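## Task

Move the tray so it rests entirely on the wall shelf. Neither the tray nor any crockery may drop freely by more than a few centimetres. At the end the risers must still be where they started, and every item carried on the tray must sit in its original spot on it. The tray must then stay put by itself: release it and pull the arms away before finishing.

## Robot and tools

Setup. Four identical i2rt Big YAM arms, named arm1, arm2, arm3 and arm4, share the work. Each has six revolute joints, a two-finger gripper and a camera on its wrist. A fixed room camera, cam_high, looks down on the scene. Reach from the joint1 axis is roughly 1.0 m. Foot positions in the scene frame (metres), with facing in degrees counter-clockwise from +x: arm1 x=-0.66 y=-1.56 z=+1.01 facing +89; arm2 x=+0.89 y=-1.22 z=+1.03 facing -179; arm3 x=-1.67 y=-0.75 z=+0.96 facing -1; arm4 x=-0.26 y=-0.75 z=+0.95 facing -90.

Frames. Everything uses one scene frame: origin on the floor, +z up. The hand point is halfway between the fingertips; its z axis runs along the fingers and the fingers open along its y axis. Hand poses are computed from the URDF and the true foot pose, which is never printed. Camera calibration (K, distortion, T_world_to_cam) is given per camera and may be slightly off; wrist camera poses follow the reported joint angles.

execute_actions. Argument "actions" is a list holding one action or none (empty list = just report state and images). The action is an object keyed by arm name; each arm entry has a "joints" object of absolute targets, never offsets. Keys and ranges: joint1_rad -2.879 to 2.879 (rotation about the foot, positive counter-clockwise seen from above, 0 = the foot's facing); joint2_rad 0 to 3.141 (shoulder; 0 has the upper arm pointing back near level, increasing lifts it up and over forward); joint3_rad 0 to 3.019 (elbow; 0 folded, increasing opens); joint4_rad -1.692 to 1.57 (hand pitch, positive tips fingers up); joint5_rad -1.57 to 1.57 (sideways hand swing, positive to the arm's right); joint6_rad -2.094 to 2.094 (hand roll, positive clockwise viewed from behind); gripper_m 0 to 0.093, the fingertip gap in metres. Angles are radians. Tolerances for counting as arrived: ±0.045, 0.14, 0.09, 0.055, 0.03, 0.035 rad and ±0.003 m. All named motions begin together but may finish at different moments; each joint has its own speed so the hand can sweep a wide arc. One action runs at most 15 s. Joints or arms left out keep their previous target and may still be pushing. An unknown key or out-of-range number rejects the whole call and nothing moves. Optional "cameras": list of arm1_cam_wrist, arm2_cam_wrist, arm3_cam_wrist, arm4_cam_wrist, cam_high or all; omitted/null/["all"] gives every camera, [] gives none.

wait: "seconds" from 0 to 10; commands nothing new and returns state and images. zoom_image: "camera" plus "region" [x0, y0, x1, y1] in pixels of that camera's latest full image, top-left origin, no larger than 504 by 504. read_manual: optional "section", only "licences". finished_scene: "scene" 1 or 2; ends that scene irreversibly and reports success and the next task.

Reading results. Each result gives per-arm state (joint_positions etc.) and images in the order named by the "pictures" line. joint_status words: "off_target" (came to rest short, may keep pushing); "contact_stop" or "time_out" (target dropped, holds in place, though a timed-out joint may keep a nearby target and push on, listed in on_its_own); "not_followed" after a "joint command not followed" line with a "cause:" (a self/inter-arm collision check refused the targets; the gripper part still runs, and the refused targets may be retried later); "limit_stop_at_motor_heat" after an overheat stop (resend the target). on_its_own lists what this call did not command; "held at" is a held target, not the actual position. A reported stop cancels any later execute_actions, wait or finished_scene calls in the same reply. Tiny target changes may not move a joint; a joint carrying weight may sag.

Cautions. The arms do not halt on contact and can press hard. Two arms squeezing each other hard fails the task and ends the run; a hard collision may too, and the collision check ignores fingers, gripper housings and wrist cameras and can be late. Sending a joint its reported position relieves a push. Sustained load heats motors: MOTOR HOT appears from 85 °C, and at 100 °C an OVER-TEMPERATURE FAULT makes that arm go limp and drop. Some heat persists into the next scene. Knocking anything out of the work area or onto the floor fails the task; avoid drops, slips, slams and hard pushes. Loose objects may occasionally get a brief shove. The simulation runs while you think, with robots holding their last command, and arms do not wait for one another.

Each tool is called after "Request:" as name([rows], argument=value, ...), one row to a line, values as JSON.

## Session

Request:
execute_actions(actions=[])

Scene clock: 0.00 s.
arm1.joint_positions: joint1_rad=-1.518 joint2_rad=+0.599 joint3_rad=+1.325 joint4_rad=-1.390 joint5_rad=+0.019 joint6_rad=+0.470 gripper_m=+0.094
arm1.joint_status: not commanded
arm1.hand: x=-0.4319 y=-1.5565 z=+1.5093 quat_wxyz=(-0.425, -0.199, -0.877, -0.100) (m; scene frame)
arm2.joint_positions: joint1_rad=-0.581 joint2_rad=+0.633 joint3_rad=+1.398 joint4_rad=-1.312 joint5_rad=+0.006 joint6_rad=-0.235 gripper_m=+0.094
arm2.joint_status: not commanded
arm2.hand: x=+0.6955 y=-1.0846 z=+1.5809 quat_wxyz=(+0.192, -0.857, +0.146, +0.455) (m; scene frame)
arm3.joint_positions: joint1_rad=+0.104 joint2_rad=+0.521 joint3_rad=+1.406 joint4_rad=-1.212 joint5_rad=-0.275 joint6_rad=-0.267 gripper_m=+0.094
arm3.joint_status: not commanded
arm3.hand: x=-1.4801 y=-0.6951 z=+1.5605 quat_wxyz=(-0.585, +0.215, -0.780, -0.061) (m; scene frame)
arm4.joint_positions: joint1_rad=-0.713 joint2_rad=+0.484 joint3_rad=+1.417 joint4_rad=-1.204 joint5_rad=+0.251 joint6_rad=-0.307 gripper_m=+0.095
arm4.joint_status: not commanded
arm4.hand: x=-0.3992 y=-0.8537 z=+1.5647 quat_wxyz=(-0.064, -0.698, -0.372, +0.609) (m; scene frame)
pictures: arm1_cam_wrist, arm2_cam_wrist, arm3_cam_wrist, arm4_cam_wrist, cam_high
Images, in order (width x height): arm1_cam_wrist 504x504, arm2_cam_wrist 504x504, arm3_cam_wrist 504x504, arm4_cam_wrist 504x504, cam_high 896x504.

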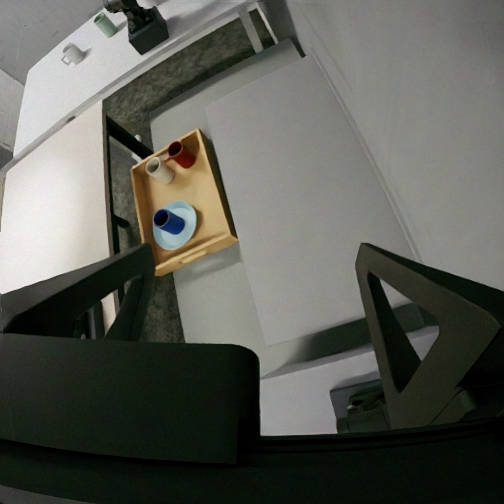

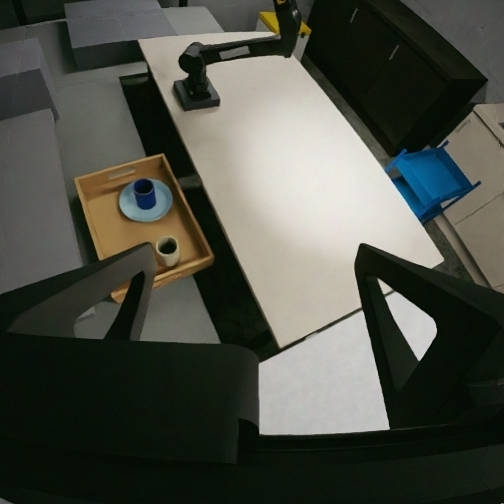

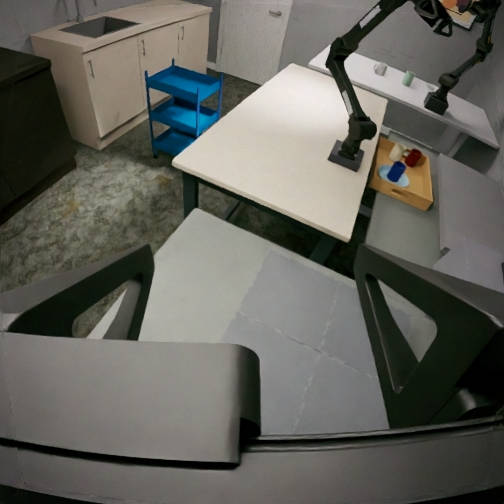

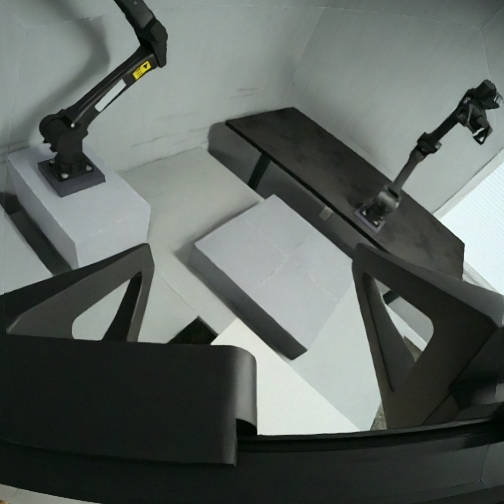

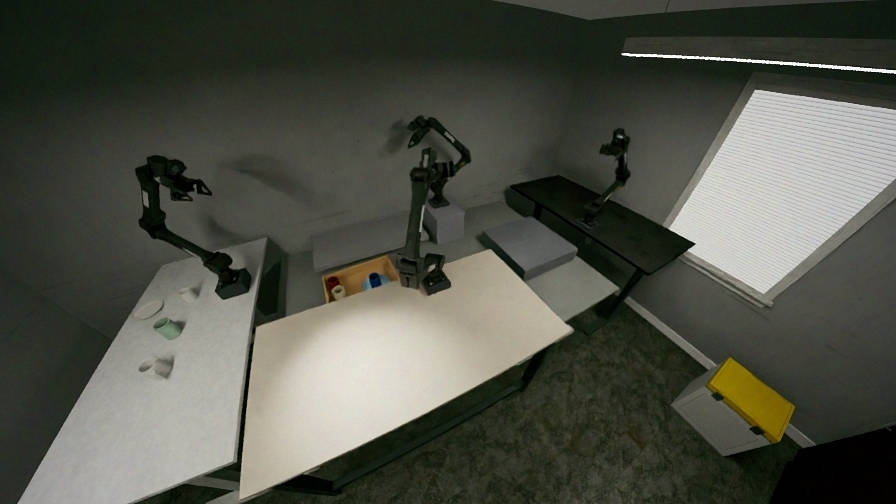

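Request:
execute_actions([
  {"arm1":{"joints":{"joint1_rad":-0.882,"joint2_rad":2.444,"joint3_rad":1.937,"joint4_rad":-1.064,"joint5_rad":0,"joint6_rad":-0.9,"gripper_m":0.06}},"arm2":{"joints":{"joint1_rad":-0.203,"joint2_rad":2.188,"joint3_rad":1.133,"joint4_rad":-0.516,"joint5_rad":0,"joint6_rad":1.386,"gripper_m":0.06}},"arm4":{"joints":{"joint1_rad":-2.2}}},
])

Scene clock: 30.23 s.
arm1.joint_positions: joint1_rad=-0.885 joint2_rad=+2.452 joint3_rad=+1.910 joint4_rad=-1.062 joint5_rad=+0.001 joint6_rad=-0.892 gripper_m=+0.060
arm1.joint_status: all done
arm1.hand: x=-0.1281 y=-1.1438 z=+0.8824 quat_wxyz=(+0.018, +0.702, -0.712, -0.002) (m; scene frame)
arm2.joint_positions: joint1_rad=-0.202 joint2_rad=+2.195 joint3_rad=+1.128 joint4_rad=-0.529 joint5_rad=+0.002 joint6_rad=+1.377 gripper_m=+0.060
arm2.joint_status: all done
arm2.hand: x=+0.4228 y=-1.1269 z=+0.8560 quat_wxyz=(+0.004, -0.710, +0.704, -0.006) (m; scene frame)
arm3.joint_positions: joint1_rad=+0.104 joint2_rad=+0.521 joint3_rad=+1.406 joint4_rad=-1.212 joint5_rad=-0.275 joint6_rad=-0.267 gripper_m=+0.094
arm3.joint_status: not commanded
arm3.hand: x=-1.4801 y=-0.6951 z=+1.5605 quat_wxyz=(-0.585, +0.215, -0.780, -0.061) (m; scene frame)
arm4.joint_positions: joint1_rad=-2.193 joint2_rad=+0.484 joint3_rad=+1.417 joint4_rad=-1.204 joint5_rad=+0.251 joint6_rad=-0.307 gripper_m=+0.095
arm4.joint_status: all done
arm4.hand: x=-0.3692 y=-0.6091 z=+1.5645 quat_wxyz=(+0.357, -0.765, +0.201, +0.497) (m; scene frame)
pictures: arm1_cam_wrist, arm2_cam_wrist, arm3_cam_wrist, arm4_cam_wrist, cam_high
camera_calibration (this result's frames):
arm1_cam_wrist: T_world_to_cam=[[0.999748, -0.0221719, -0.00340425, 0.0993797], [-0.0156493, -0.798117, 0.6023, -1.44158], [-0.0160711, -0.602095, -0.798263, 0.136931], [0, 0, 0, 1]] pos_world=[-0.119714, -1.0659, 0.977908]
arm2_cam_wrist: T_world_to_cam=[[0.999978, 0.00525872, 0.00410958, -0.416855], [0.00185762, -0.81073, 0.585417, -1.41194], [0.0064103, -0.585396, -0.810722, 0.154878], [0, 0, 0, 1]] pos_world=[0.418476, -1.05184, 0.953848]
arm4_cam_wrist: T_world_to_cam=[[0.650639, 0.678149, 0.341734, 0.123045], [0.716848, -0.399984, -0.571089, 0.918671], [-0.250595, 0.616544, -0.746375, 1.57128], [0, 0, 0, 1]] pos_world=[-0.344848, -0.684755, 1.65536]
Images, in order (width x height): arm1_cam_wrist 504x504, arm2_cam_wrist 504x504, arm3_cam_wrist 504x504, arm4_cam_wrist 504x504, cam_high 896x504.

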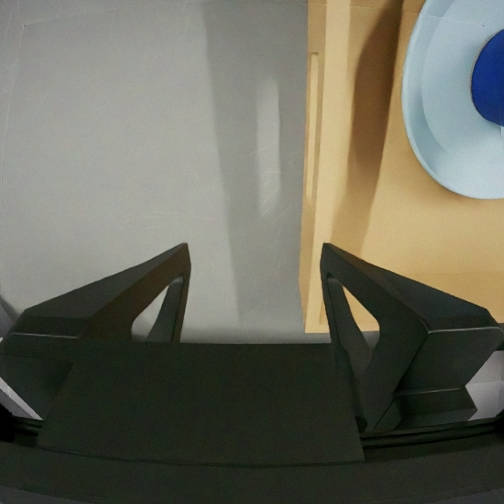

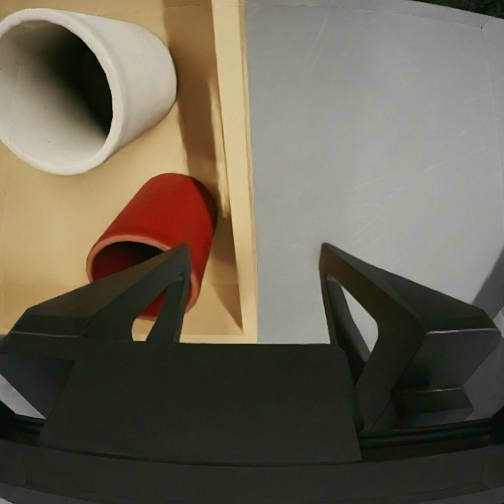

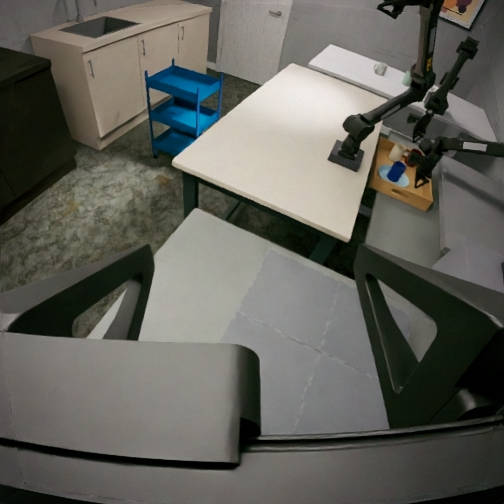

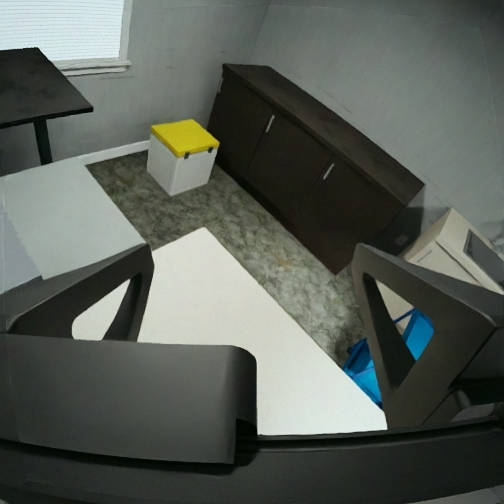

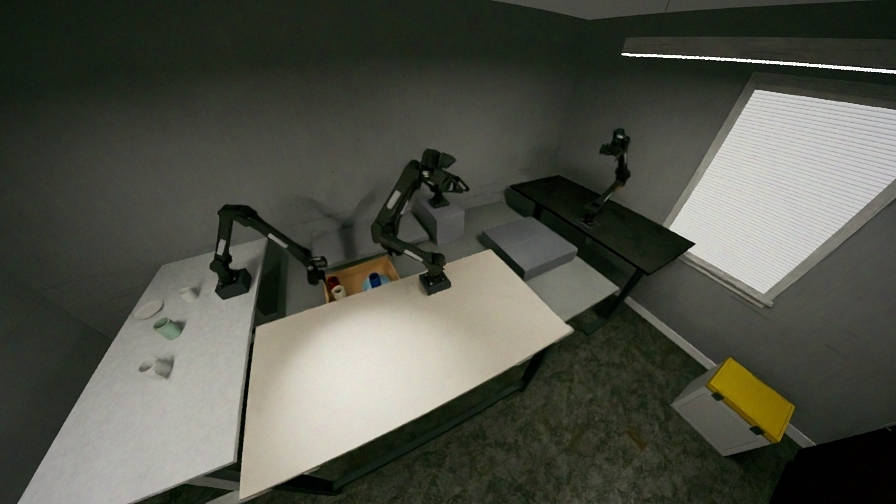

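Request:
execute_actions([
  {"arm1":{"joints":{"joint1_rad":-0.915,"joint2_rad":2.79,"joint3_rad":2.27,"joint4_rad":-1.02,"joint6_rad":-0.93,"gripper_m":0.05}},"arm2":{"joints":{"joint1_rad":-0.185,"joint2_rad":2.411,"joint3_rad":1.223,"joint4_rad":-0.37,"joint6_rad":1.4,"gripper_m":0.04}}},
], cameras=["arm1_cam_wrist","arm2_cam_wrist"])

Scene clock: 42.27 s.
arm1.joint_positions: joint1_rad=-0.905 joint2_rad=+2.792 joint3_rad=+2.239 joint4_rad=-1.027 joint5_rad=+0.001 joint6_rad=-0.923 gripper_m=+0.050
arm1.joint_status: all done
arm1.hand: x=-0.0824 y=-1.1261 z=+0.7555 quat_wxyz=(+0.006, +0.706, -0.708, -0.001) (m; scene frame)
arm2.joint_positions: joint1_rad=-0.191 joint2_rad=+2.371 joint3_rad=+1.227 joint4_rad=-0.363 joint5_rad=+0.001 joint6_rad=+1.392 gripper_m=+0.040
arm2.joint_status: all done
arm2.hand: x=+0.3831 y=-1.1251 z=+0.7914 quat_wxyz=(-0.022, -0.708, +0.706, +0.031) (m; scene frame)
arm3.joint_positions: joint1_rad=+0.104 joint2_rad=+0.521 joint3_rad=+1.406 joint4_rad=-1.212 joint5_rad=-0.275 joint6_rad=-0.267 gripper_m=+0.094
arm3.joint_status: not commanded
arm3.hand: x=-1.4801 y=-0.6951 z=+1.5605 quat_wxyz=(-0.585, +0.215, -0.780, -0.061) (m; scene frame)
arm4.joint_positions: joint1_rad=-2.193 joint2_rad=+0.484 joint3_rad=+1.417 joint4_rad=-1.204 joint5_rad=+0.251 joint6_rad=-0.307 gripper_m=+0.095
arm4.joint_status: not commanded
arm4.hand: x=-0.3692 y=-0.6091 z=+1.5645 quat_wxyz=(+0.357, -0.765, +0.201, +0.497) (m; scene frame)
pictures: arm1_cam_wrist, arm2_cam_wrist
camera_calibration (this result's frames):
arm1_cam_wrist: T_world_to_cam=[[0.999826, -0.0108398, 0.0151838, 0.0524077], [-0.0177118, -0.807181, 0.590038, -1.35144], [0.00586017, -0.590204, -0.807233, 0.0689844], [0, 0, 0, 1]] pos_world=[-0.0767392, -1.04957, 0.852289]
arm2_cam_wrist: T_world_to_cam=[[0.996416, 0.00075315, -0.0845854, -0.310473], [0.0491053, -0.819365, 0.571165, -1.38919], [-0.0688762, -0.573271, -0.816466, 0.150806], [0, 0, 0, 1]] pos_world=[0.387964, -1.05157, 0.890324]
Images, in order (width x height): arm1_cam_wrist 504x504, arm2_cam_wrist 504x504.

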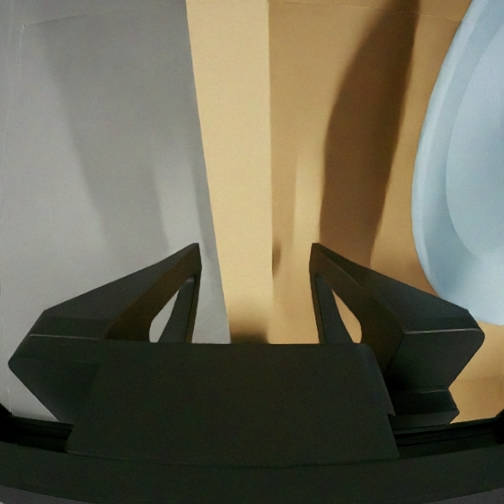

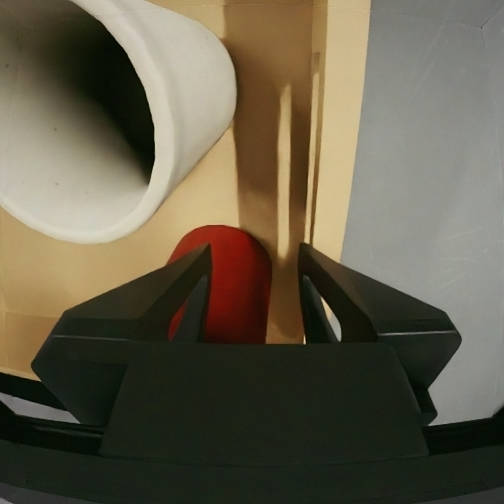

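Request:
execute_actions([
  {"arm2":{"joints":{"joint2_rad":2.27,"joint3_rad":1.14,"joint4_rad":-0.45,"gripper_m":0.05}}},
], cameras=[])

Request:
execute_actions([
  {"arm2":{"joints":{"joint2_rad":2.39,"joint3_rad":1.195,"joint4_rad":-0.39}}},
], cameras=["arm2_cam_wrist"])

Scene clock: 47.67 s.
arm1.joint_positions: joint1_rad=-0.905 joint2_rad=+2.792 joint3_rad=+2.239 joint4_rad=-1.027 joint5_rad=+0.001 joint6_rad=-0.923 gripper_m=+0.050
arm1.joint_status: not commanded
arm1.hand: x=-0.0824 y=-1.1261 z=+0.7555 quat_wxyz=(+0.006, +0.706, -0.708, -0.001) (m; scene frame)
arm2.joint_positions: joint1_rad=-0.188 joint2_rad=+2.288 joint3_rad=+1.140 joint4_rad=-0.440 joint5_rad=-0.003 joint6_rad=+1.392 gripper_m=+0.050
arm2.joint_status: all done
arm2.hand: x=+0.4228 y=-1.1346 z=+0.8154 quat_wxyz=(+0.000, -0.710, +0.705, -0.004) (m; scene frame)
arm3.joint_positions: joint1_rad=+0.104 joint2_rad=+0.521 joint3_rad=+1.406 joint4_rad=-1.212 joint5_rad=-0.275 joint6_rad=-0.267 gripper_m=+0.094
arm3.joint_status: not commanded
arm3.hand: x=-1.4801 y=-0.6951 z=+1.5605 quat_wxyz=(-0.585, +0.215, -0.780, -0.061) (m; scene frame)
arm4.joint_positions: joint1_rad=-2.193 joint2_rad=+0.484 joint3_rad=+1.417 joint4_rad=-1.204 joint5_rad=+0.251 joint6_rad=-0.307 gripper_m=+0.095
arm4.joint_status: not commanded
arm4.hand: x=-0.3692 y=-0.6091 z=+1.5645 quat_wxyz=(+0.357, -0.765, +0.201, +0.497) (m; scene frame)
pictures: none
No camera images: the call's "cameras" was empty. Leave "cameras" out to get every camera's image.

Scene clock: 48.60 s.
arm1.joint_positions: joint1_rad=-0.905 joint2_rad=+2.792 joint3_rad=+2.239 joint4_rad=-1.027 joint5_rad=+0.001 joint6_rad=-0.923 gripper_m=+0.050
arm1.joint_status: not commanded
arm1.hand: x=-0.0824 y=-1.1261 z=+0.7555 quat_wxyz=(+0.006, +0.706, -0.708, -0.001) (m; scene frame)
arm2.joint_positions: joint1_rad=-0.188 joint2_rad=+2.388 joint3_rad=+1.177 joint4_rad=-0.400 joint5_rad=-0.003 joint6_rad=+1.392 gripper_m=+0.050
arm2.joint_status: all done
arm2.hand: x=+0.4277 y=-1.1355 z=+0.7749 quat_wxyz=(+0.006, -0.709, +0.705, -0.013) (m; scene frame)
arm3.joint_positions: joint1_rad=+0.104 joint2_rad=+0.521 joint3_rad=+1.406 joint4_rad=-1.212 joint5_rad=-0.275 joint6_rad=-0.267 gripper_m=+0.094
arm3.joint_status: not commanded
arm3.hand: x=-1.4801 y=-0.6951 z=+1.5605 quat_wxyz=(-0.585, +0.215, -0.780, -0.061) (m; scene frame)
arm4.joint_positions: joint1_rad=-2.193 joint2_rad=+0.484 joint3_rad=+1.417 joint4_rad=-1.204 joint5_rad=+0.251 joint6_rad=-0.307 gripper_m=+0.095
arm4.joint_status: not commanded
arm4.hand: x=-0.3692 y=-0.6091 z=+1.5645 quat_wxyz=(+0.357, -0.765, +0.201, +0.497) (m; scene frame)
pictures: arm2_cam_wrist
camera_calibration (this result's frames):
arm2_cam_wrist: T_world_to_cam=[[0.999829, 0.0041217, 0.0180003, -0.433444], [-0.00731, -0.806803, 0.590775, -1.36723], [0.0169577, -0.590806, -0.806635, 0.070209], [0, 0, 0, 1]] pos_world=[0.422185, -1.05982, 0.872163]
Images, in order (width x height): arm2_cam_wrist 504x504.

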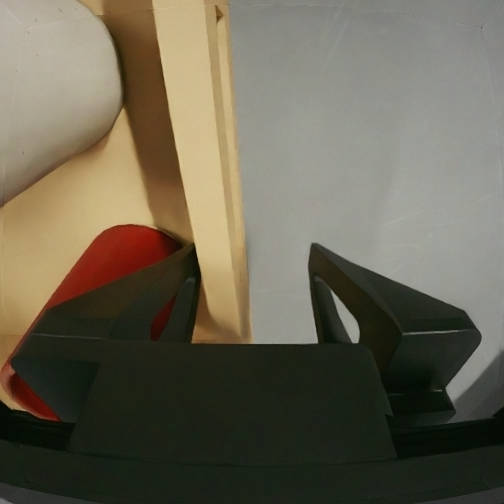

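Request:
execute_actions([
  {"arm2":{"joints":{"joint1_rad":-0.22,"joint2_rad":2.43,"joint3_rad":1.24,"joint4_rad":-0.37,"joint6_rad":1.37}}},
], cameras=["arm2_cam_wrist"])

Request:
execute_actions([
  {"arm2":{"joints":{"gripper_m":0}},"arm1":{"joints":{"gripper_m":0}},"arm4":{"joints":{"joint1_rad":0.3}}},
])

Scene clock: 52.50 s.
arm1.joint_positions: joint1_rad=-0.905 joint2_rad=+2.792 joint3_rad=+2.239 joint4_rad=-1.027 joint5_rad=+0.001 joint6_rad=-0.923 gripper_m=+0.050
arm1.joint_status: not commanded
arm1.hand: x=-0.0824 y=-1.1261 z=+0.7555 quat_wxyz=(+0.006, +0.706, -0.708, -0.001) (m; scene frame)
arm2.joint_positions: joint1_rad=-0.218 joint2_rad=+2.412 joint3_rad=+1.213 joint4_rad=-0.383 joint5_rad=-0.003 joint6_rad=+1.379 gripper_m=+0.050
arm2.joint_status: all done
arm2.hand: x=+0.4141 y=-1.1179 z=+0.7690 quat_wxyz=(-0.002, -0.703, +0.711, -0.001) (m; scene frame)
arm3.joint_positions: joint1_rad=+0.104 joint2_rad=+0.521 joint3_rad=+1.406 joint4_rad=-1.212 joint5_rad=-0.275 joint6_rad=-0.267 gripper_m=+0.094
arm3.joint_status: not commanded
arm3.hand: x=-1.4801 y=-0.6951 z=+1.5605 quat_wxyz=(-0.585, +0.215, -0.780, -0.061) (m; scene frame)
arm4.joint_positions: joint1_rad=-2.193 joint2_rad=+0.484 joint3_rad=+1.417 joint4_rad=-1.204 joint5_rad=+0.251 joint6_rad=-0.307 gripper_m=+0.095
arm4.joint_status: not commanded
arm4.hand: x=-0.3692 y=-0.6091 z=+1.5645 quat_wxyz=(+0.357, -0.765, +0.201, +0.497) (m; scene frame)
pictures: arm2_cam_wrist
camera_calibration (this result's frames):
arm2_cam_wrist: T_world_to_cam=[[0.999844, -0.013498, -0.0113593, -0.416917], [-0.00426256, -0.809649, 0.586899, -1.35114], [-0.0171191, -0.58676, -0.80958, 0.0969871], [0, 0, 0, 1]] pos_world=[0.412753, -1.04267, 0.866767]
Images, in order (width x height): arm2_cam_wrist 504x504.

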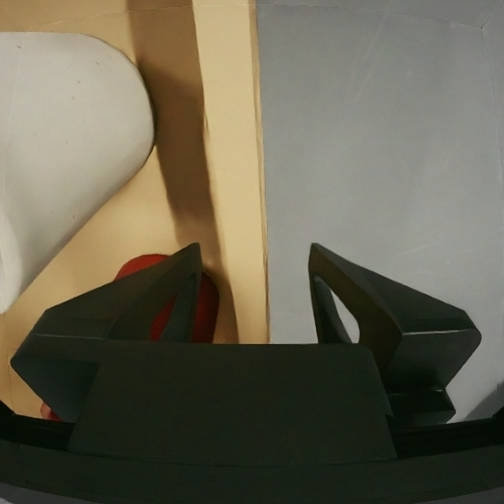

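Scene clock: 54.73 s.
arm1.joint_positions: joint1_rad=-0.904 joint2_rad=+2.792 joint3_rad=+2.239 joint4_rad=-1.025 joint5_rad=+0.002 joint6_rad=-0.952 gripper_m=+0.010
arm1.joint_status: gripper_m off_target (ended at +0.010, target +0.000)
arm1.hand: x=-0.0825 y=-1.1253 z=+0.7555 quat_wxyz=(+0.005, +0.717, -0.697, +0.000) (m; scene frame)
arm2.joint_positions: joint1_rad=-0.217 joint2_rad=+2.413 joint3_rad=+1.216 joint4_rad=-0.380 joint5_rad=-0.002 joint6_rad=+1.343 gripper_m=+0.012
arm2.joint_status: gripper_m off_target (ended at +0.012, target +0.000)
arm2.hand: x=+0.4120 y=-1.1181 z=+0.7690 quat_wxyz=(-0.003, -0.717, +0.697, +0.001) (m; scene frame)
arm3.joint_positions: joint1_rad=+0.104 joint2_rad=+0.521 joint3_rad=+1.406 joint4_rad=-1.212 joint5_rad=-0.275 joint6_rad=-0.267 gripper_m=+0.094
arm3.joint_status: not commanded
arm3.hand: x=-1.4801 y=-0.6951 z=+1.5605 quat_wxyz=(-0.585, +0.215, -0.780, -0.061) (m; scene frame)
arm4.joint_positions: joint1_rad=+0.293 joint2_rad=+0.484 joint3_rad=+1.417 joint4_rad=-1.204 joint5_rad=+0.252 joint6_rad=-0.307 gripper_m=+0.095
arm4.joint_status: all done
arm4.hand: x=-0.2407 y=-0.9302 z=+1.5626 quat_wxyz=(-0.345, -0.433, -0.665, +0.500) (m; scene frame)
pictures: arm1_cam_wrist, arm2_cam_wrist, arm3_cam_wrist, arm4_cam_wrist, cam_high
camera_calibration (this result's frames):
arm1_cam_wrist: T_world_to_cam=[[0.999683, 0.0189065, 0.0166489, 0.0848913], [0.00545663, -0.807695, 0.589576, -1.34912], [0.0245941, -0.589298, -0.807542, 0.072243], [0, 0, 0, 1]] pos_world=[-0.0792794, -1.04871, 0.852334]
arm2_cam_wrist: T_world_to_cam=[[0.999574, 0.0242739, -0.0161909, -0.368727], [0.0291579, -0.810304, 0.585284, -1.36458], [0.00108757, -0.585507, -0.810666, 0.0915986], [0, 0, 0, 1]] pos_world=[0.408259, -1.04314, 0.866953]
arm4_cam_wrist: T_world_to_cam=[[-0.921326, -0.143391, 0.361382, -0.915497], [-0.336598, 0.759363, -0.556839, 1.49967], [-0.194575, -0.634671, -0.747886, 0.652004], [0, 0, 0, 1]] pos_world=[-0.211821, -0.856262, 1.65354]
Images, in order (width x height): arm1_cam_wrist 504x504, arm2_cam_wrist 504x504, arm3_cam_wrist 504x504, arm4_cam_wrist 504x504, cam_high 896x504.

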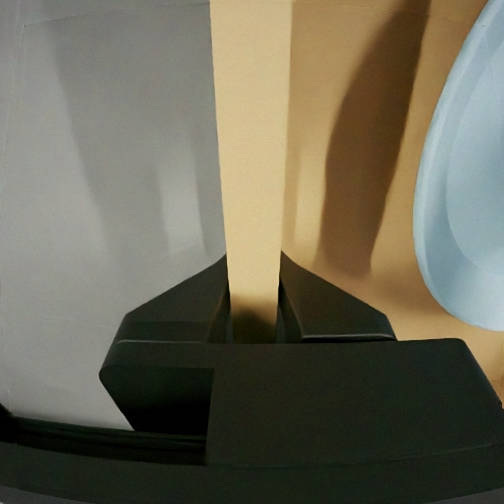

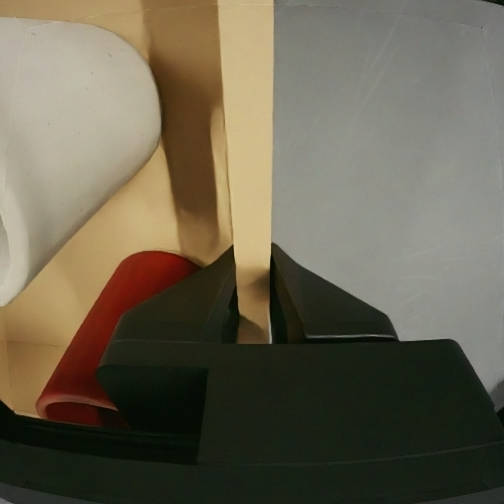

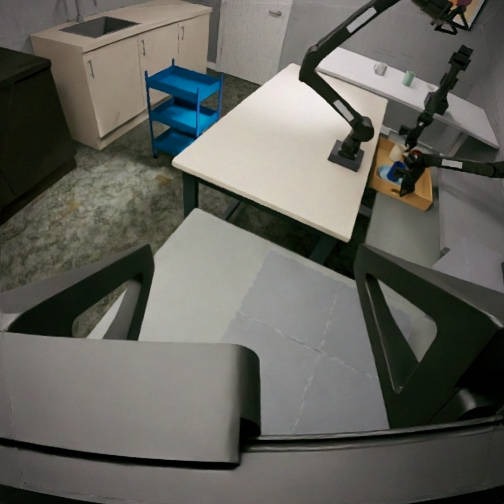

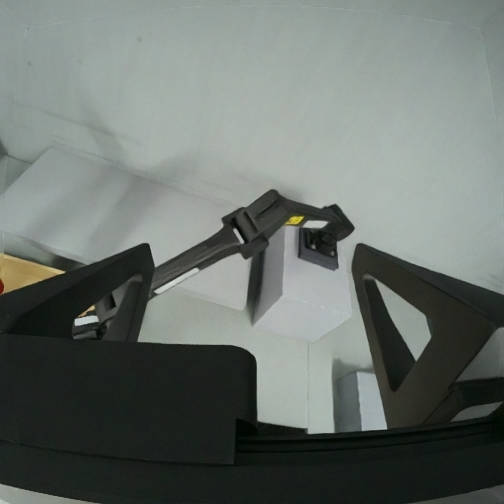

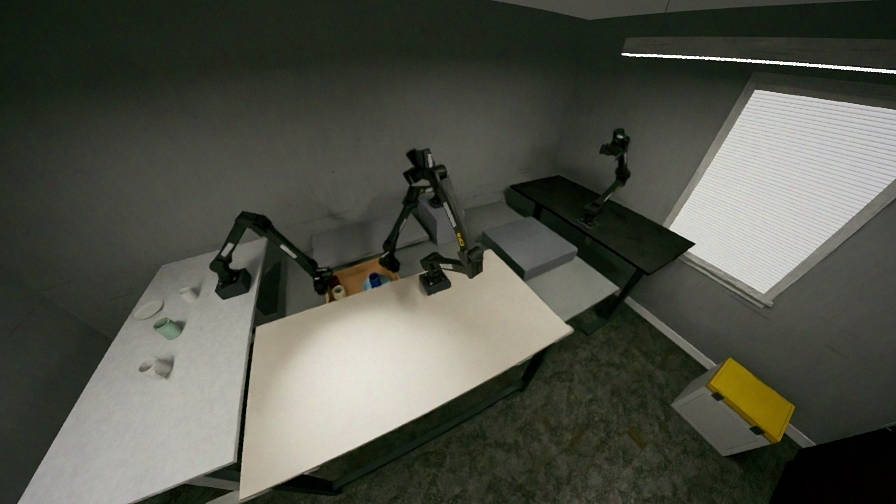

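Request:
execute_actions([
  {"arm1":{"joints":{"joint2_rad":2.64,"joint3_rad":2.18,"joint4_rad":-1.06,"joint6_rad":-0.95}},"arm2":{"joints":{"joint2_rad":2.2,"joint3_rad":1.165,"joint4_rad":-0.503,"joint6_rad":1.345}},"arm4":{"joints":{"joint1_rad":0.9}}},
], cameras=[])

Request:
execute_actions([
  {"arm1":{"joints":{"joint2_rad":2.53,"joint3_rad":2.16,"joint4_rad":-1.15}},"arm2":{"joints":{"joint2_rad":2.03,"joint3_rad":1.145,"joint4_rad":-0.654}}},
], cameras=["arm4_cam_wrist","cam_high","arm1_cam_wrist"])

Scene clock: 69.60 s.
arm1.joint_positions: joint1_rad=-0.933 joint2_rad=+2.725 joint3_rad=+2.171 joint4_rad=-1.010 joint5_rad=+0.026 joint6_rad=-0.999 gripper_m=+0.010
arm1.joint_status: joint6_rad time_out (moved -0.047 of +0.002); the others done
arm1.on_its_own: joint6_rad reads -0.999 and still pushes toward -0.950 since a time_out
arm1.hand: x=-0.0689 y=-1.1471 z=+0.7809 quat_wxyz=(+0.000, +0.723, -0.691, +0.013) (m; scene frame)
arm2.joint_positions: joint1_rad=-0.200 joint2_rad=+2.318 joint3_rad=+1.168 joint4_rad=-0.465 joint5_rad=-0.012 joint6_rad=+1.332 gripper_m=+0.011
arm2.joint_status: all done
arm2.hand: x=+0.4241 y=-1.1305 z=+0.8060 quat_wxyz=(+0.003, -0.726, +0.687, -0.018) (m; scene frame)
arm3.joint_positions: joint1_rad=+0.104 joint2_rad=+0.521 joint3_rad=+1.406 joint4_rad=-1.212 joint5_rad=-0.275 joint6_rad=-0.267 gripper_m=+0.094
arm3.joint_status: not commanded
arm3.hand: x=-1.4801 y=-0.6951 z=+1.5605 quat_wxyz=(-0.585, +0.215, -0.780, -0.061) (m; scene frame)
arm4.joint_positions: joint1_rad=+0.893 joint2_rad=+0.484 joint3_rad=+1.417 joint4_rad=-1.204 joint5_rad=+0.252 joint6_rad=-0.307 gripper_m=+0.095
arm4.joint_status: all done
arm4.hand: x=-0.1394 y=-0.8929 z=+1.5614 quat_wxyz=(-0.476, -0.218, -0.765, +0.373) (m; scene frame)
pictures: none
No camera images: the call's "cameras" was empty. Leave "cameras" out to get every camera's image.

not run: a stop came earlier in this reply.

Request:
execute_actions([
  {"arm1":{"joints":{"joint1_rad":-0.89,"joint2_rad":2.54,"joint3_rad":2.14,"joint4_rad":-1.08}},"arm2":{"joints":{"joint1_rad":-0.24,"joint2_rad":2.1,"joint3_rad":1.165,"joint4_rad":-0.52}}},
], cameras=["arm4_cam_wrist","arm1_cam_wrist"])

Scene clock: 74.13 s.
arm1.joint_positions: joint1_rad=-0.911 joint2_rad=+2.632 joint3_rad=+2.120 joint4_rad=-1.045 joint5_rad=+0.016 joint6_rad=-0.977 gripper_m=+0.010
arm1.joint_status: all done
arm1.hand: x=-0.0793 y=-1.1326 z=+0.8289 quat_wxyz=(-0.004, +0.723, -0.691, +0.008) (m; scene frame)
arm2.joint_positions: joint1_rad=-0.220 joint2_rad=+2.226 joint3_rad=+1.154 joint4_rad=-0.503 joint5_rad=-0.013 joint6_rad=+1.318 gripper_m=+0.011
arm2.joint_status: all done
arm2.hand: x=+0.4125 y=-1.1187 z=+0.8465 quat_wxyz=(-0.009, -0.724, +0.689, -0.001) (m; scene frame)
arm3.joint_positions: joint1_rad=+0.104 joint2_rad=+0.521 joint3_rad=+1.406 joint4_rad=-1.212 joint5_rad=-0.275 joint6_rad=-0.267 gripper_m=+0.094
arm3.joint_status: not commanded
arm3.hand: x=-1.4801 y=-0.6951 z=+1.5605 quat_wxyz=(-0.585, +0.215, -0.780, -0.061) (m; scene frame)
arm4.joint_positions: joint1_rad=+0.893 joint2_rad=+0.484 joint3_rad=+1.417 joint4_rad=-1.204 joint5_rad=+0.252 joint6_rad=-0.307 gripper_m=+0.095
arm4.joint_status: not commanded
arm4.hand: x=-0.1394 y=-0.8929 z=+1.5614 quat_wxyz=(-0.476, -0.218, -0.765, +0.373) (m; scene frame)
pictures: arm1_cam_wrist, arm4_cam_wrist
camera_calibration (this result's frames):
arm1_cam_wrist: T_world_to_cam=[[0.998438, 0.0367592, 0.0420649, 0.0796792], [0.00496466, -0.808407, 0.588603, -1.39831], [0.0556421, -0.587475, -0.807327, 0.131459], [0, 0, 0, 1]] pos_world=[-0.0799273, -1.0561, 0.925825]
arm4_cam_wrist: T_world_to_cam=[[-0.678761, -0.641214, 0.357949, -1.22169], [-0.707612, 0.440729, -0.552307, 1.16144], [0.196388, -0.628174, -0.752881, 0.762531], [0, 0, 0, 1]] pos_world=[-0.157136, -0.816245, 1.65287]
Images, in order (width x height): arm1_cam_wrist 504x504, arm4_cam_wrist 504x504.

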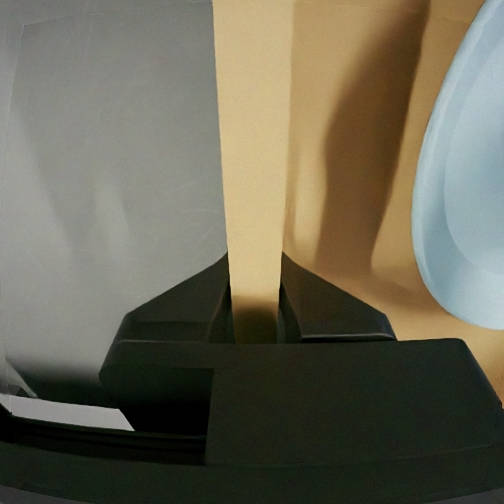

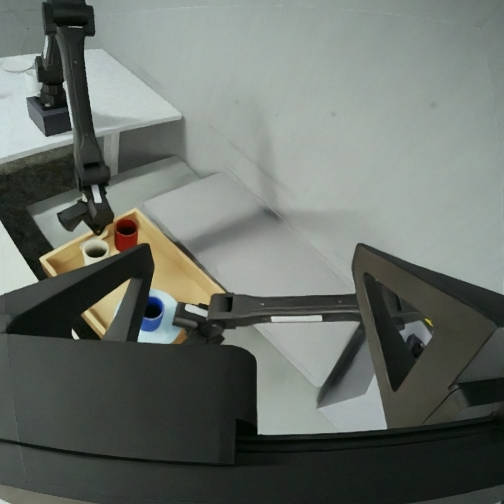

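Request:
execute_actions([
  {"arm1":{"joints":{"joint2_rad":2.44,"joint3_rad":2.145,"joint4_rad":-1.17}},"arm2":{"joints":{"joint2_rad":1.925,"joint3_rad":1.145,"joint4_rad":-0.67}}},
], cameras=[])

Request:
execute_actions([
  {"arm1":{"joints":{"joint1_rad":-1.03,"joint2_rad":2.25,"joint3_rad":1.74,"joint4_rad":-0.96,"joint6_rad":-1.08}},"arm2":{"joints":{"joint1_rad":0,"joint2_rad":1.95,"joint3_rad":1.195,"joint4_rad":-0.69,"joint6_rad":1.53}}},
], cameras=["arm4_cam_wrist","cam_high"])

Scene clock: 82.97 s.
arm1.joint_positions: joint1_rad=-0.911 joint2_rad=+2.518 joint3_rad=+2.118 joint4_rad=-1.145 joint5_rad=+0.017 joint6_rad=-0.973 gripper_m=+0.010
arm1.joint_status: all done
arm1.hand: x=-0.0749 y=-1.1295 z=+0.9080 quat_wxyz=(-0.010, +0.722, -0.692, +0.010) (m; scene frame)
arm2.joint_positions: joint1_rad=-0.221 joint2_rad=+2.034 joint3_rad=+1.126 joint4_rad=-0.663 joint5_rad=-0.010 joint6_rad=+1.319 gripper_m=+0.011
arm2.joint_status: all done
arm2.hand: x=+0.4153 y=-1.1178 z=+0.9299 quat_wxyz=(-0.008, -0.723, +0.691, +0.001) (m; scene frame)
arm3.joint_positions: joint1_rad=+0.104 joint2_rad=+0.521 joint3_rad=+1.406 joint4_rad=-1.212 joint5_rad=-0.275 joint6_rad=-0.267 gripper_m=+0.094
arm3.joint_status: not commanded
arm3.hand: x=-1.4801 y=-0.6951 z=+1.5605 quat_wxyz=(-0.585, +0.215, -0.780, -0.061) (m; scene frame)
arm4.joint_positions: joint1_rad=+0.893 joint2_rad=+0.484 joint3_rad=+1.417 joint4_rad=-1.204 joint5_rad=+0.252 joint6_rad=-0.307 gripper_m=+0.095
arm4.joint_status: not commanded
arm4.hand: x=-0.1394 y=-0.8929 z=+1.5614 quat_wxyz=(-0.476, -0.218, -0.765, +0.373) (m; scene frame)
pictures: none
No camera images: the call's "cameras" was empty. Leave "cameras" out to get every camera's image.

Scene clock: 85.37 s.
arm1.joint_positions: joint1_rad=-1.052 joint2_rad=+2.341 joint3_rad=+1.731 joint4_rad=-0.932 joint5_rad=+0.020 joint6_rad=-1.128 gripper_m=+0.010
arm1.joint_status: joint6_rad time_out (moved -0.155 of -0.107); the others done
arm1.on_its_own: joint6_rad reads -1.128 and still pushes toward -1.080 since a time_out
arm1.hand: x=-0.0836 y=-1.2515 z=+0.8966 quat_wxyz=(-0.009, +0.726, -0.687, +0.013) (m; scene frame)
arm2.joint_positions: joint1_rad=+0.010 joint2_rad=+2.040 joint3_rad=+1.128 joint4_rad=-0.676 joint5_rad=-0.008 joint6_rad=+1.528 gripper_m=+0.012
arm2.joint_status: all done
arm2.hand: x=+0.4086 y=-1.2289 z=+0.9282 quat_wxyz=(-0.001, -0.731, +0.683, -0.004) (m; scene frame)
arm3.joint_positions: joint1_rad=+0.104 joint2_rad=+0.521 joint3_rad=+1.406 joint4_rad=-1.212 joint5_rad=-0.275 joint6_rad=-0.267 gripper_m=+0.094
arm3.joint_status: not commanded
arm3.hand: x=-1.4801 y=-0.6951 z=+1.5605 quat_wxyz=(-0.585, +0.215, -0.780, -0.061) (m; scene frame)
arm4.joint_positions: joint1_rad=+0.893 joint2_rad=+0.484 joint3_rad=+1.417 joint4_rad=-1.204 joint5_rad=+0.252 joint6_rad=-0.307 gripper_m=+0.095
arm4.joint_status: not commanded
arm4.hand: x=-0.1394 y=-0.8929 z=+1.5614 quat_wxyz=(-0.476, -0.218, -0.765, +0.373) (m; scene frame)
pictures: arm4_cam_wrist, cam_high
camera_calibration (this result's frames):
arm4_cam_wrist: T_world_to_cam=[[-0.678761, -0.641214, 0.357949, -1.22169], [-0.707612, 0.440729, -0.552307, 1.16144], [0.196388, -0.628174, -0.752881, 0.762531], [0, 0, 0, 1]] pos_world=[-0.157136, -0.816245, 1.65287]
Images, in order (width x height): arm4_cam_wrist 504x504, cam_high 896x504.

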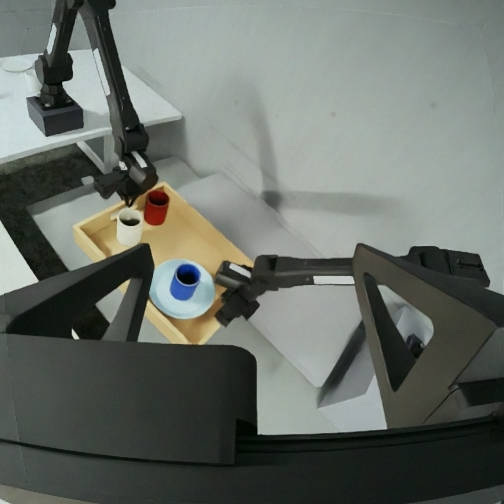

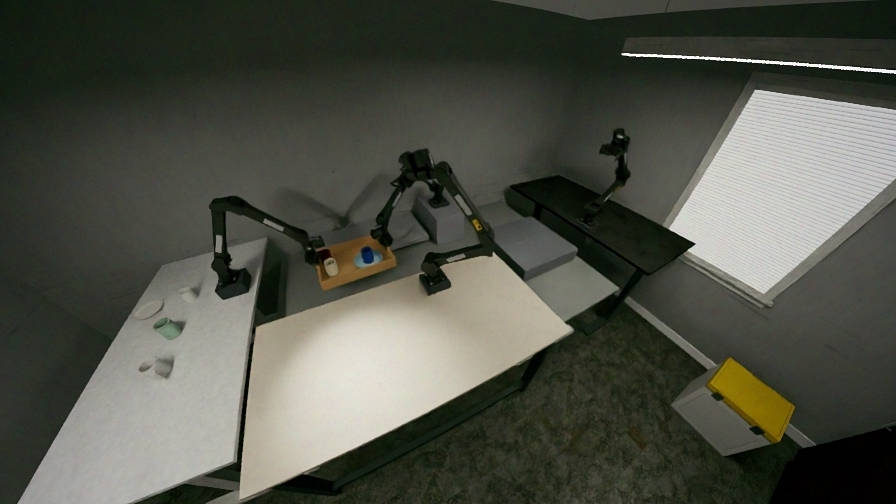

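Request:
execute_actions([
  {"arm1":{"joints":{"joint1_rad":-1.14,"joint2_rad":2.09,"joint3_rad":1.44,"joint4_rad":-0.83,"joint6_rad":-1.22}},"arm2":{"joints":{"joint1_rad":0.18,"joint2_rad":2.02,"joint3_rad":1.34,"joint4_rad":-0.75,"joint6_rad":1.71}}},
], cameras=[])

Request:
execute_actions([
  {"arm1":{"joints":{"joint1_rad":-1.3,"joint2_rad":2.0,"joint3_rad":1.24,"joint4_rad":-0.73,"joint6_rad":-1.38}},"arm2":{"joints":{"joint1_rad":0.345,"joint2_rad":2.11,"joint3_rad":1.54,"joint4_rad":-0.85,"joint6_rad":1.875}}},
], cameras=["arm4_cam_wrist"])

Scene clock: 90.13 s.
arm1.joint_positions: joint1_rad=-1.160 joint2_rad=+2.173 joint3_rad=+1.431 joint4_rad=-0.816 joint5_rad=+0.014 joint6_rad=-1.241 gripper_m=+0.010
arm1.joint_status: all done
arm1.hand: x=-0.1253 y=-1.3439 z=+0.9068 quat_wxyz=(-0.002, +0.728, -0.686, +0.008) (m; scene frame)
arm2.joint_positions: joint1_rad=+0.181 joint2_rad=+2.116 joint3_rad=+1.275 joint4_rad=-0.718 joint5_rad=-0.004 joint6_rad=+1.700 gripper_m=+0.011
arm2.joint_status: all done
arm2.hand: x=+0.3685 y=-1.3204 z=+0.9272 quat_wxyz=(-0.010, -0.731, +0.683, +0.006) (m; scene frame)
arm3.joint_positions: joint1_rad=+0.104 joint2_rad=+0.521 joint3_rad=+1.406 joint4_rad=-1.212 joint5_rad=-0.275 joint6_rad=-0.267 gripper_m=+0.094
arm3.joint_status: not commanded
arm3.hand: x=-1.4801 y=-0.6951 z=+1.5605 quat_wxyz=(-0.585, +0.215, -0.780, -0.061) (m; scene frame)
arm4.joint_positions: joint1_rad=+0.893 joint2_rad=+0.484 joint3_rad=+1.417 joint4_rad=-1.204 joint5_rad=+0.252 joint6_rad=-0.307 gripper_m=+0.095
arm4.joint_status: not commanded
arm4.hand: x=-0.1394 y=-0.8929 z=+1.5614 quat_wxyz=(-0.476, -0.218, -0.765, +0.373) (m; scene frame)
pictures: none
No camera images: the call's "cameras" was empty. Leave "cameras" out to get every camera's image.

Scene clock: 91.43 s.
arm1.joint_positions: joint1_rad=-1.311 joint2_rad=+2.079 joint3_rad=+1.233 joint4_rad=-0.710 joint5_rad=+0.011 joint6_rad=-1.389 gripper_m=+0.010
arm1.joint_status: all done
arm1.hand: x=-0.1522 y=-1.4389 z=+0.9032 quat_wxyz=(-0.002, +0.727, -0.686, +0.008) (m; scene frame)
arm2.joint_positions: joint1_rad=+0.337 joint2_rad=+2.216 joint3_rad=+1.466 joint4_rad=-0.813 joint5_rad=+0.000 joint6_rad=+1.860 gripper_m=+0.011
arm2.joint_status: all done
arm2.hand: x=+0.3425 y=-1.4172 z=+0.9248 quat_wxyz=(-0.007, -0.729, +0.684, +0.006) (m; scene frame)
arm3.joint_positions: joint1_rad=+0.104 joint2_rad=+0.521 joint3_rad=+1.406 joint4_rad=-1.212 joint5_rad=-0.275 joint6_rad=-0.267 gripper_m=+0.094
arm3.joint_status: not commanded
arm3.hand: x=-1.4801 y=-0.6951 z=+1.5605 quat_wxyz=(-0.585, +0.215, -0.780, -0.061) (m; scene frame)
arm4.joint_positions: joint1_rad=+0.893 joint2_rad=+0.484 joint3_rad=+1.417 joint4_rad=-1.204 joint5_rad=+0.252 joint6_rad=-0.307 gripper_m=+0.095
arm4.joint_status: not commanded
arm4.hand: x=-0.1394 y=-0.8929 z=+1.5614 quat_wxyz=(-0.476, -0.218, -0.765, +0.373) (m; scene frame)
pictures: arm4_cam_wrist
camera_calibration (this result's frames):
arm4_cam_wrist: T_world_to_cam=[[-0.678761, -0.641214, 0.357949, -1.22169], [-0.707612, 0.440729, -0.552307, 1.16144], [0.196388, -0.628174, -0.752881, 0.762531], [0, 0, 0, 1]] pos_world=[-0.157136, -0.816245, 1.65287]
Images, in order (width x height): arm4_cam_wrist 504x504.

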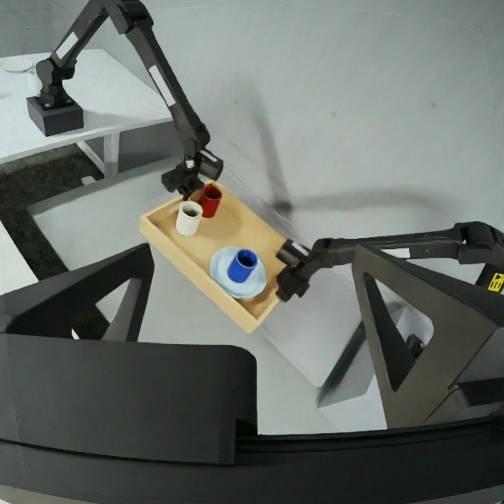

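Request:
execute_actions([
  {"arm1":{"joints":{"joint1_rad":-1.48,"joint2_rad":1.94,"joint3_rad":1.11,"joint4_rad":-0.66,"joint6_rad":-1.52}},"arm2":{"joints":{"joint1_rad":0.51,"joint2_rad":2.25,"joint3_rad":1.83,"joint4_rad":-1.0,"joint6_rad":2.06}}},
], cameras=["arm4_cam_wrist","cam_high","arm1_cam_wrist"])

Scene clock: 97.50 s.
arm1.joint_positions: joint1_rad=-1.488 joint2_rad=+2.020 joint3_rad=+1.104 joint4_rad=-0.637 joint5_rad=+0.009 joint6_rad=-1.526 gripper_m=+0.010
arm1.joint_status: all done
arm1.hand: x=-0.1767 y=-1.5326 z=+0.9000 quat_wxyz=(-0.002, +0.713, -0.701, +0.009) (m; scene frame)
arm2.joint_positions: joint1_rad=+0.490 joint2_rad=+2.361 joint3_rad=+1.755 joint4_rad=-0.962 joint5_rad=+0.004 joint6_rad=+2.051 gripper_m=+0.011
arm2.joint_status: all done
arm2.hand: x=+0.3196 y=-1.5312 z=+0.9246 quat_wxyz=(-0.005, -0.716, +0.698, +0.007) (m; scene frame)
arm3.joint_positions: joint1_rad=+0.104 joint2_rad=+0.521 joint3_rad=+1.406 joint4_rad=-1.212 joint5_rad=-0.275 joint6_rad=-0.267 gripper_m=+0.094
arm3.joint_status: not commanded
arm3.hand: x=-1.4801 y=-0.6951 z=+1.5605 quat_wxyz=(-0.585, +0.215, -0.780, -0.061) (m; scene frame)
arm4.joint_positions: joint1_rad=+0.893 joint2_rad=+0.484 joint3_rad=+1.417 joint4_rad=-1.204 joint5_rad=+0.252 joint6_rad=-0.307 gripper_m=+0.095
arm4.joint_status: not commanded
arm4.hand: x=-0.1394 y=-0.8929 z=+1.5614 quat_wxyz=(-0.476, -0.218, -0.765, +0.373) (m; scene frame)
pictures: arm1_cam_wrist, arm4_cam_wrist, cam_high
camera_calibration (this result's frames):
arm1_cam_wrist: T_world_to_cam=[[0.999164, 0.00867605, 0.0399402, 0.147621], [-0.0166155, -0.806592, 0.590874, -1.76611], [0.0373419, -0.591044, -0.805774, -0.0507981], [0, 0, 0, 1]] pos_world=[-0.174946, -1.45583, 0.99672]
arm4_cam_wrist: T_world_to_cam=[[-0.678761, -0.641214, 0.357949, -1.22169], [-0.707612, 0.440729, -0.552307, 1.16144], [0.196388, -0.628174, -0.752881, 0.762531], [0, 0, 0, 1]] pos_world=[-0.157136, -0.816245, 1.65287]
Images, in order (width x height): arm1_cam_wrist 504x504, arm4_cam_wrist 504x504, cam_high 896x504.

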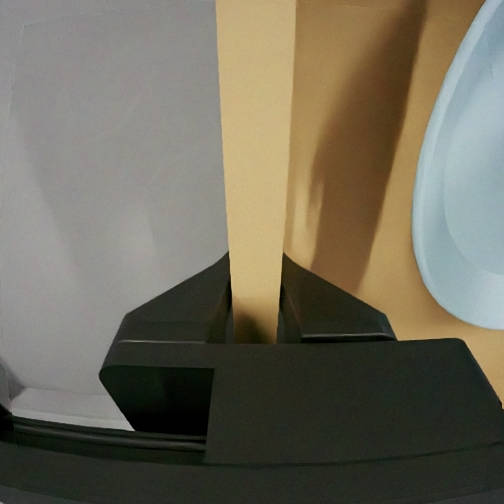

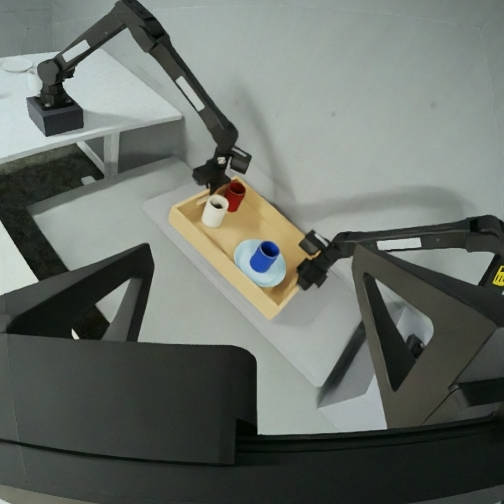

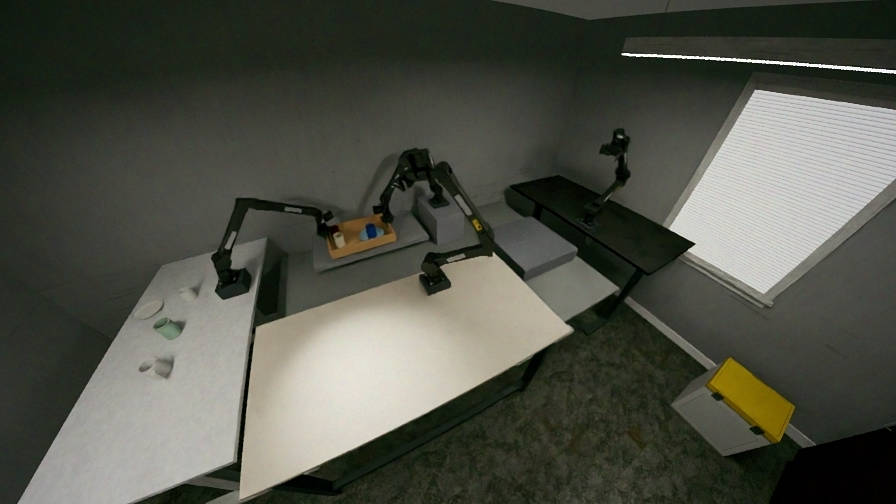

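Request:
execute_actions([
  {"arm1":{"joints":{"joint2_rad":2.03,"joint4_rad":-0.57}},"arm2":{"joints":{"joint2_rad":2.33,"joint4_rad":-0.92}}},
], cameras=["cam_high"])

Request:
execute_actions([
  {"arm1":{"joints":{"joint2_rad":2.09,"joint4_rad":-0.55}},"arm2":{"joints":{"joint2_rad":2.41,"joint4_rad":-0.88,"joint3_rad":1.78}}},
], cameras=["cam_high"])

Scene clock: 101.13 s.
arm1.joint_positions: joint1_rad=-1.488 joint2_rad=+2.083 joint3_rad=+1.100 joint4_rad=-0.569 joint5_rad=+0.002 joint6_rad=-1.524 gripper_m=+0.010
arm1.joint_status: all done
arm1.hand: x=-0.1781 y=-1.5314 z=+0.8704 quat_wxyz=(-0.005, +0.713, -0.702, +0.006) (m; scene frame)
arm2.joint_positions: joint1_rad=+0.490 joint2_rad=+2.420 joint3_rad=+1.757 joint4_rad=-0.903 joint5_rad=+0.008 joint6_rad=+2.050 gripper_m=+0.011
arm2.joint_status: all done
arm2.hand: x=+0.3192 y=-1.5306 z=+0.8881 quat_wxyz=(-0.005, -0.716, +0.698, +0.009) (m; scene frame)
arm3.joint_positions: joint1_rad=+0.104 joint2_rad=+0.521 joint3_rad=+1.406 joint4_rad=-1.212 joint5_rad=-0.275 joint6_rad=-0.267 gripper_m=+0.094
arm3.joint_status: not commanded
arm3.hand: x=-1.4801 y=-0.6951 z=+1.5605 quat_wxyz=(-0.585, +0.215, -0.780, -0.061) (m; scene frame)
arm4.joint_positions: joint1_rad=+0.893 joint2_rad=+0.484 joint3_rad=+1.417 joint4_rad=-1.204 joint5_rad=+0.252 joint6_rad=-0.307 gripper_m=+0.095
arm4.joint_status: not commanded
arm4.hand: x=-0.1394 y=-0.8929 z=+1.5614 quat_wxyz=(-0.476, -0.218, -0.765, +0.373) (m; scene frame)
pictures: cam_high
Images, in order (width x height): cam_high 896x504.

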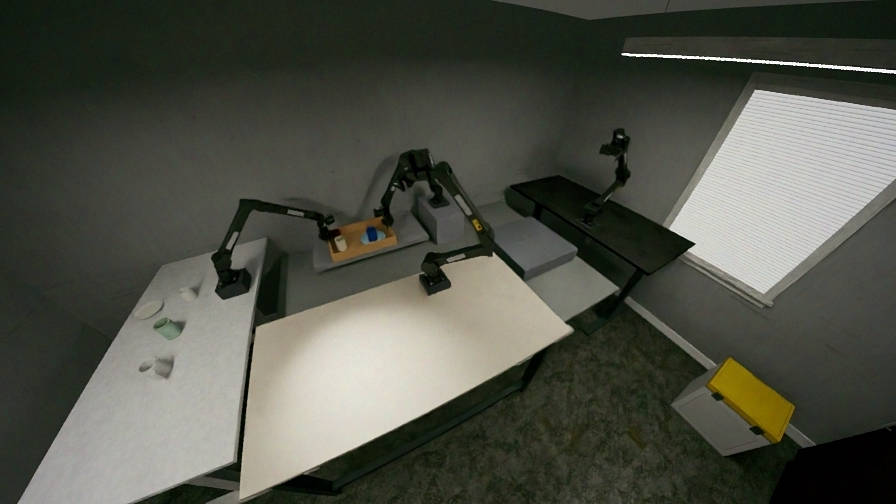

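Scene clock: 101.73 s.
arm1.joint_positions: joint1_rad=-1.488 joint2_rad=+2.084 joint3_rad=+1.100 joint4_rad=-0.569 joint5_rad=+0.002 joint6_rad=-1.524 gripper_m=+0.010
arm1.joint_status: all done
arm1.hand: x=-0.1785 y=-1.5314 z=+0.8697 quat_wxyz=(-0.005, +0.712, -0.702, +0.006) (m; scene frame)
arm2.joint_positions: joint1_rad=+0.490 joint2_rad=+2.422 joint3_rad=+1.757 joint4_rad=-0.901 joint5_rad=+0.008 joint6_rad=+2.050 gripper_m=+0.011
arm2.joint_status: all done
arm2.hand: x=+0.3192 y=-1.5306 z=+0.8867 quat_wxyz=(-0.005, -0.716, +0.698, +0.009) (m; scene frame)
arm3.joint_positions: joint1_rad=+0.104 joint2_rad=+0.521 joint3_rad=+1.406 joint4_rad=-1.212 joint5_rad=-0.275 joint6_rad=-0.267 gripper_m=+0.094
arm3.joint_status: not commanded
arm3.hand: x=-1.4801 y=-0.6951 z=+1.5605 quat_wxyz=(-0.585, +0.215, -0.780, -0.061) (m; scene frame)
arm4.joint_positions: joint1_rad=+0.893 joint2_rad=+0.484 joint3_rad=+1.417 joint4_rad=-1.204 joint5_rad=+0.252 joint6_rad=-0.307 gripper_m=+0.095
arm4.joint_status: not commanded
arm4.hand: x=-0.1394 y=-0.8929 z=+1.5614 quat_wxyz=(-0.476, -0.218, -0.765, +0.373) (m; scene frame)
pictures: cam_high
Images, in order (width x height): cam_high 896x504.

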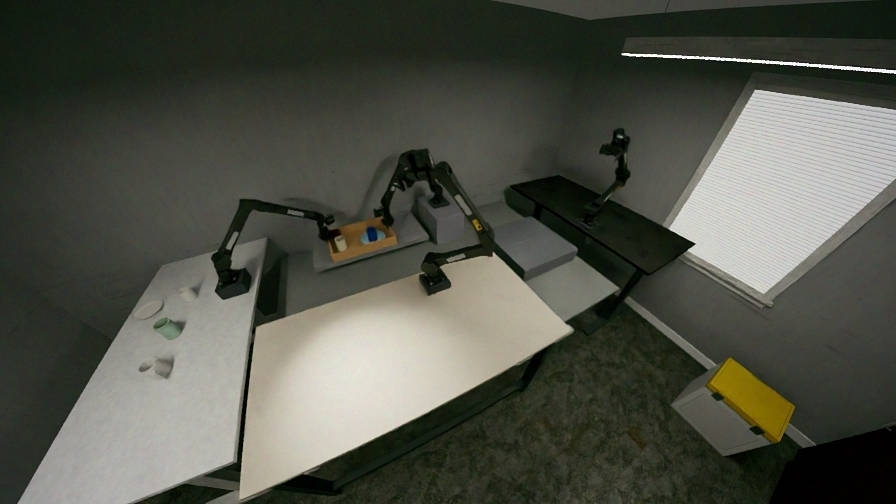

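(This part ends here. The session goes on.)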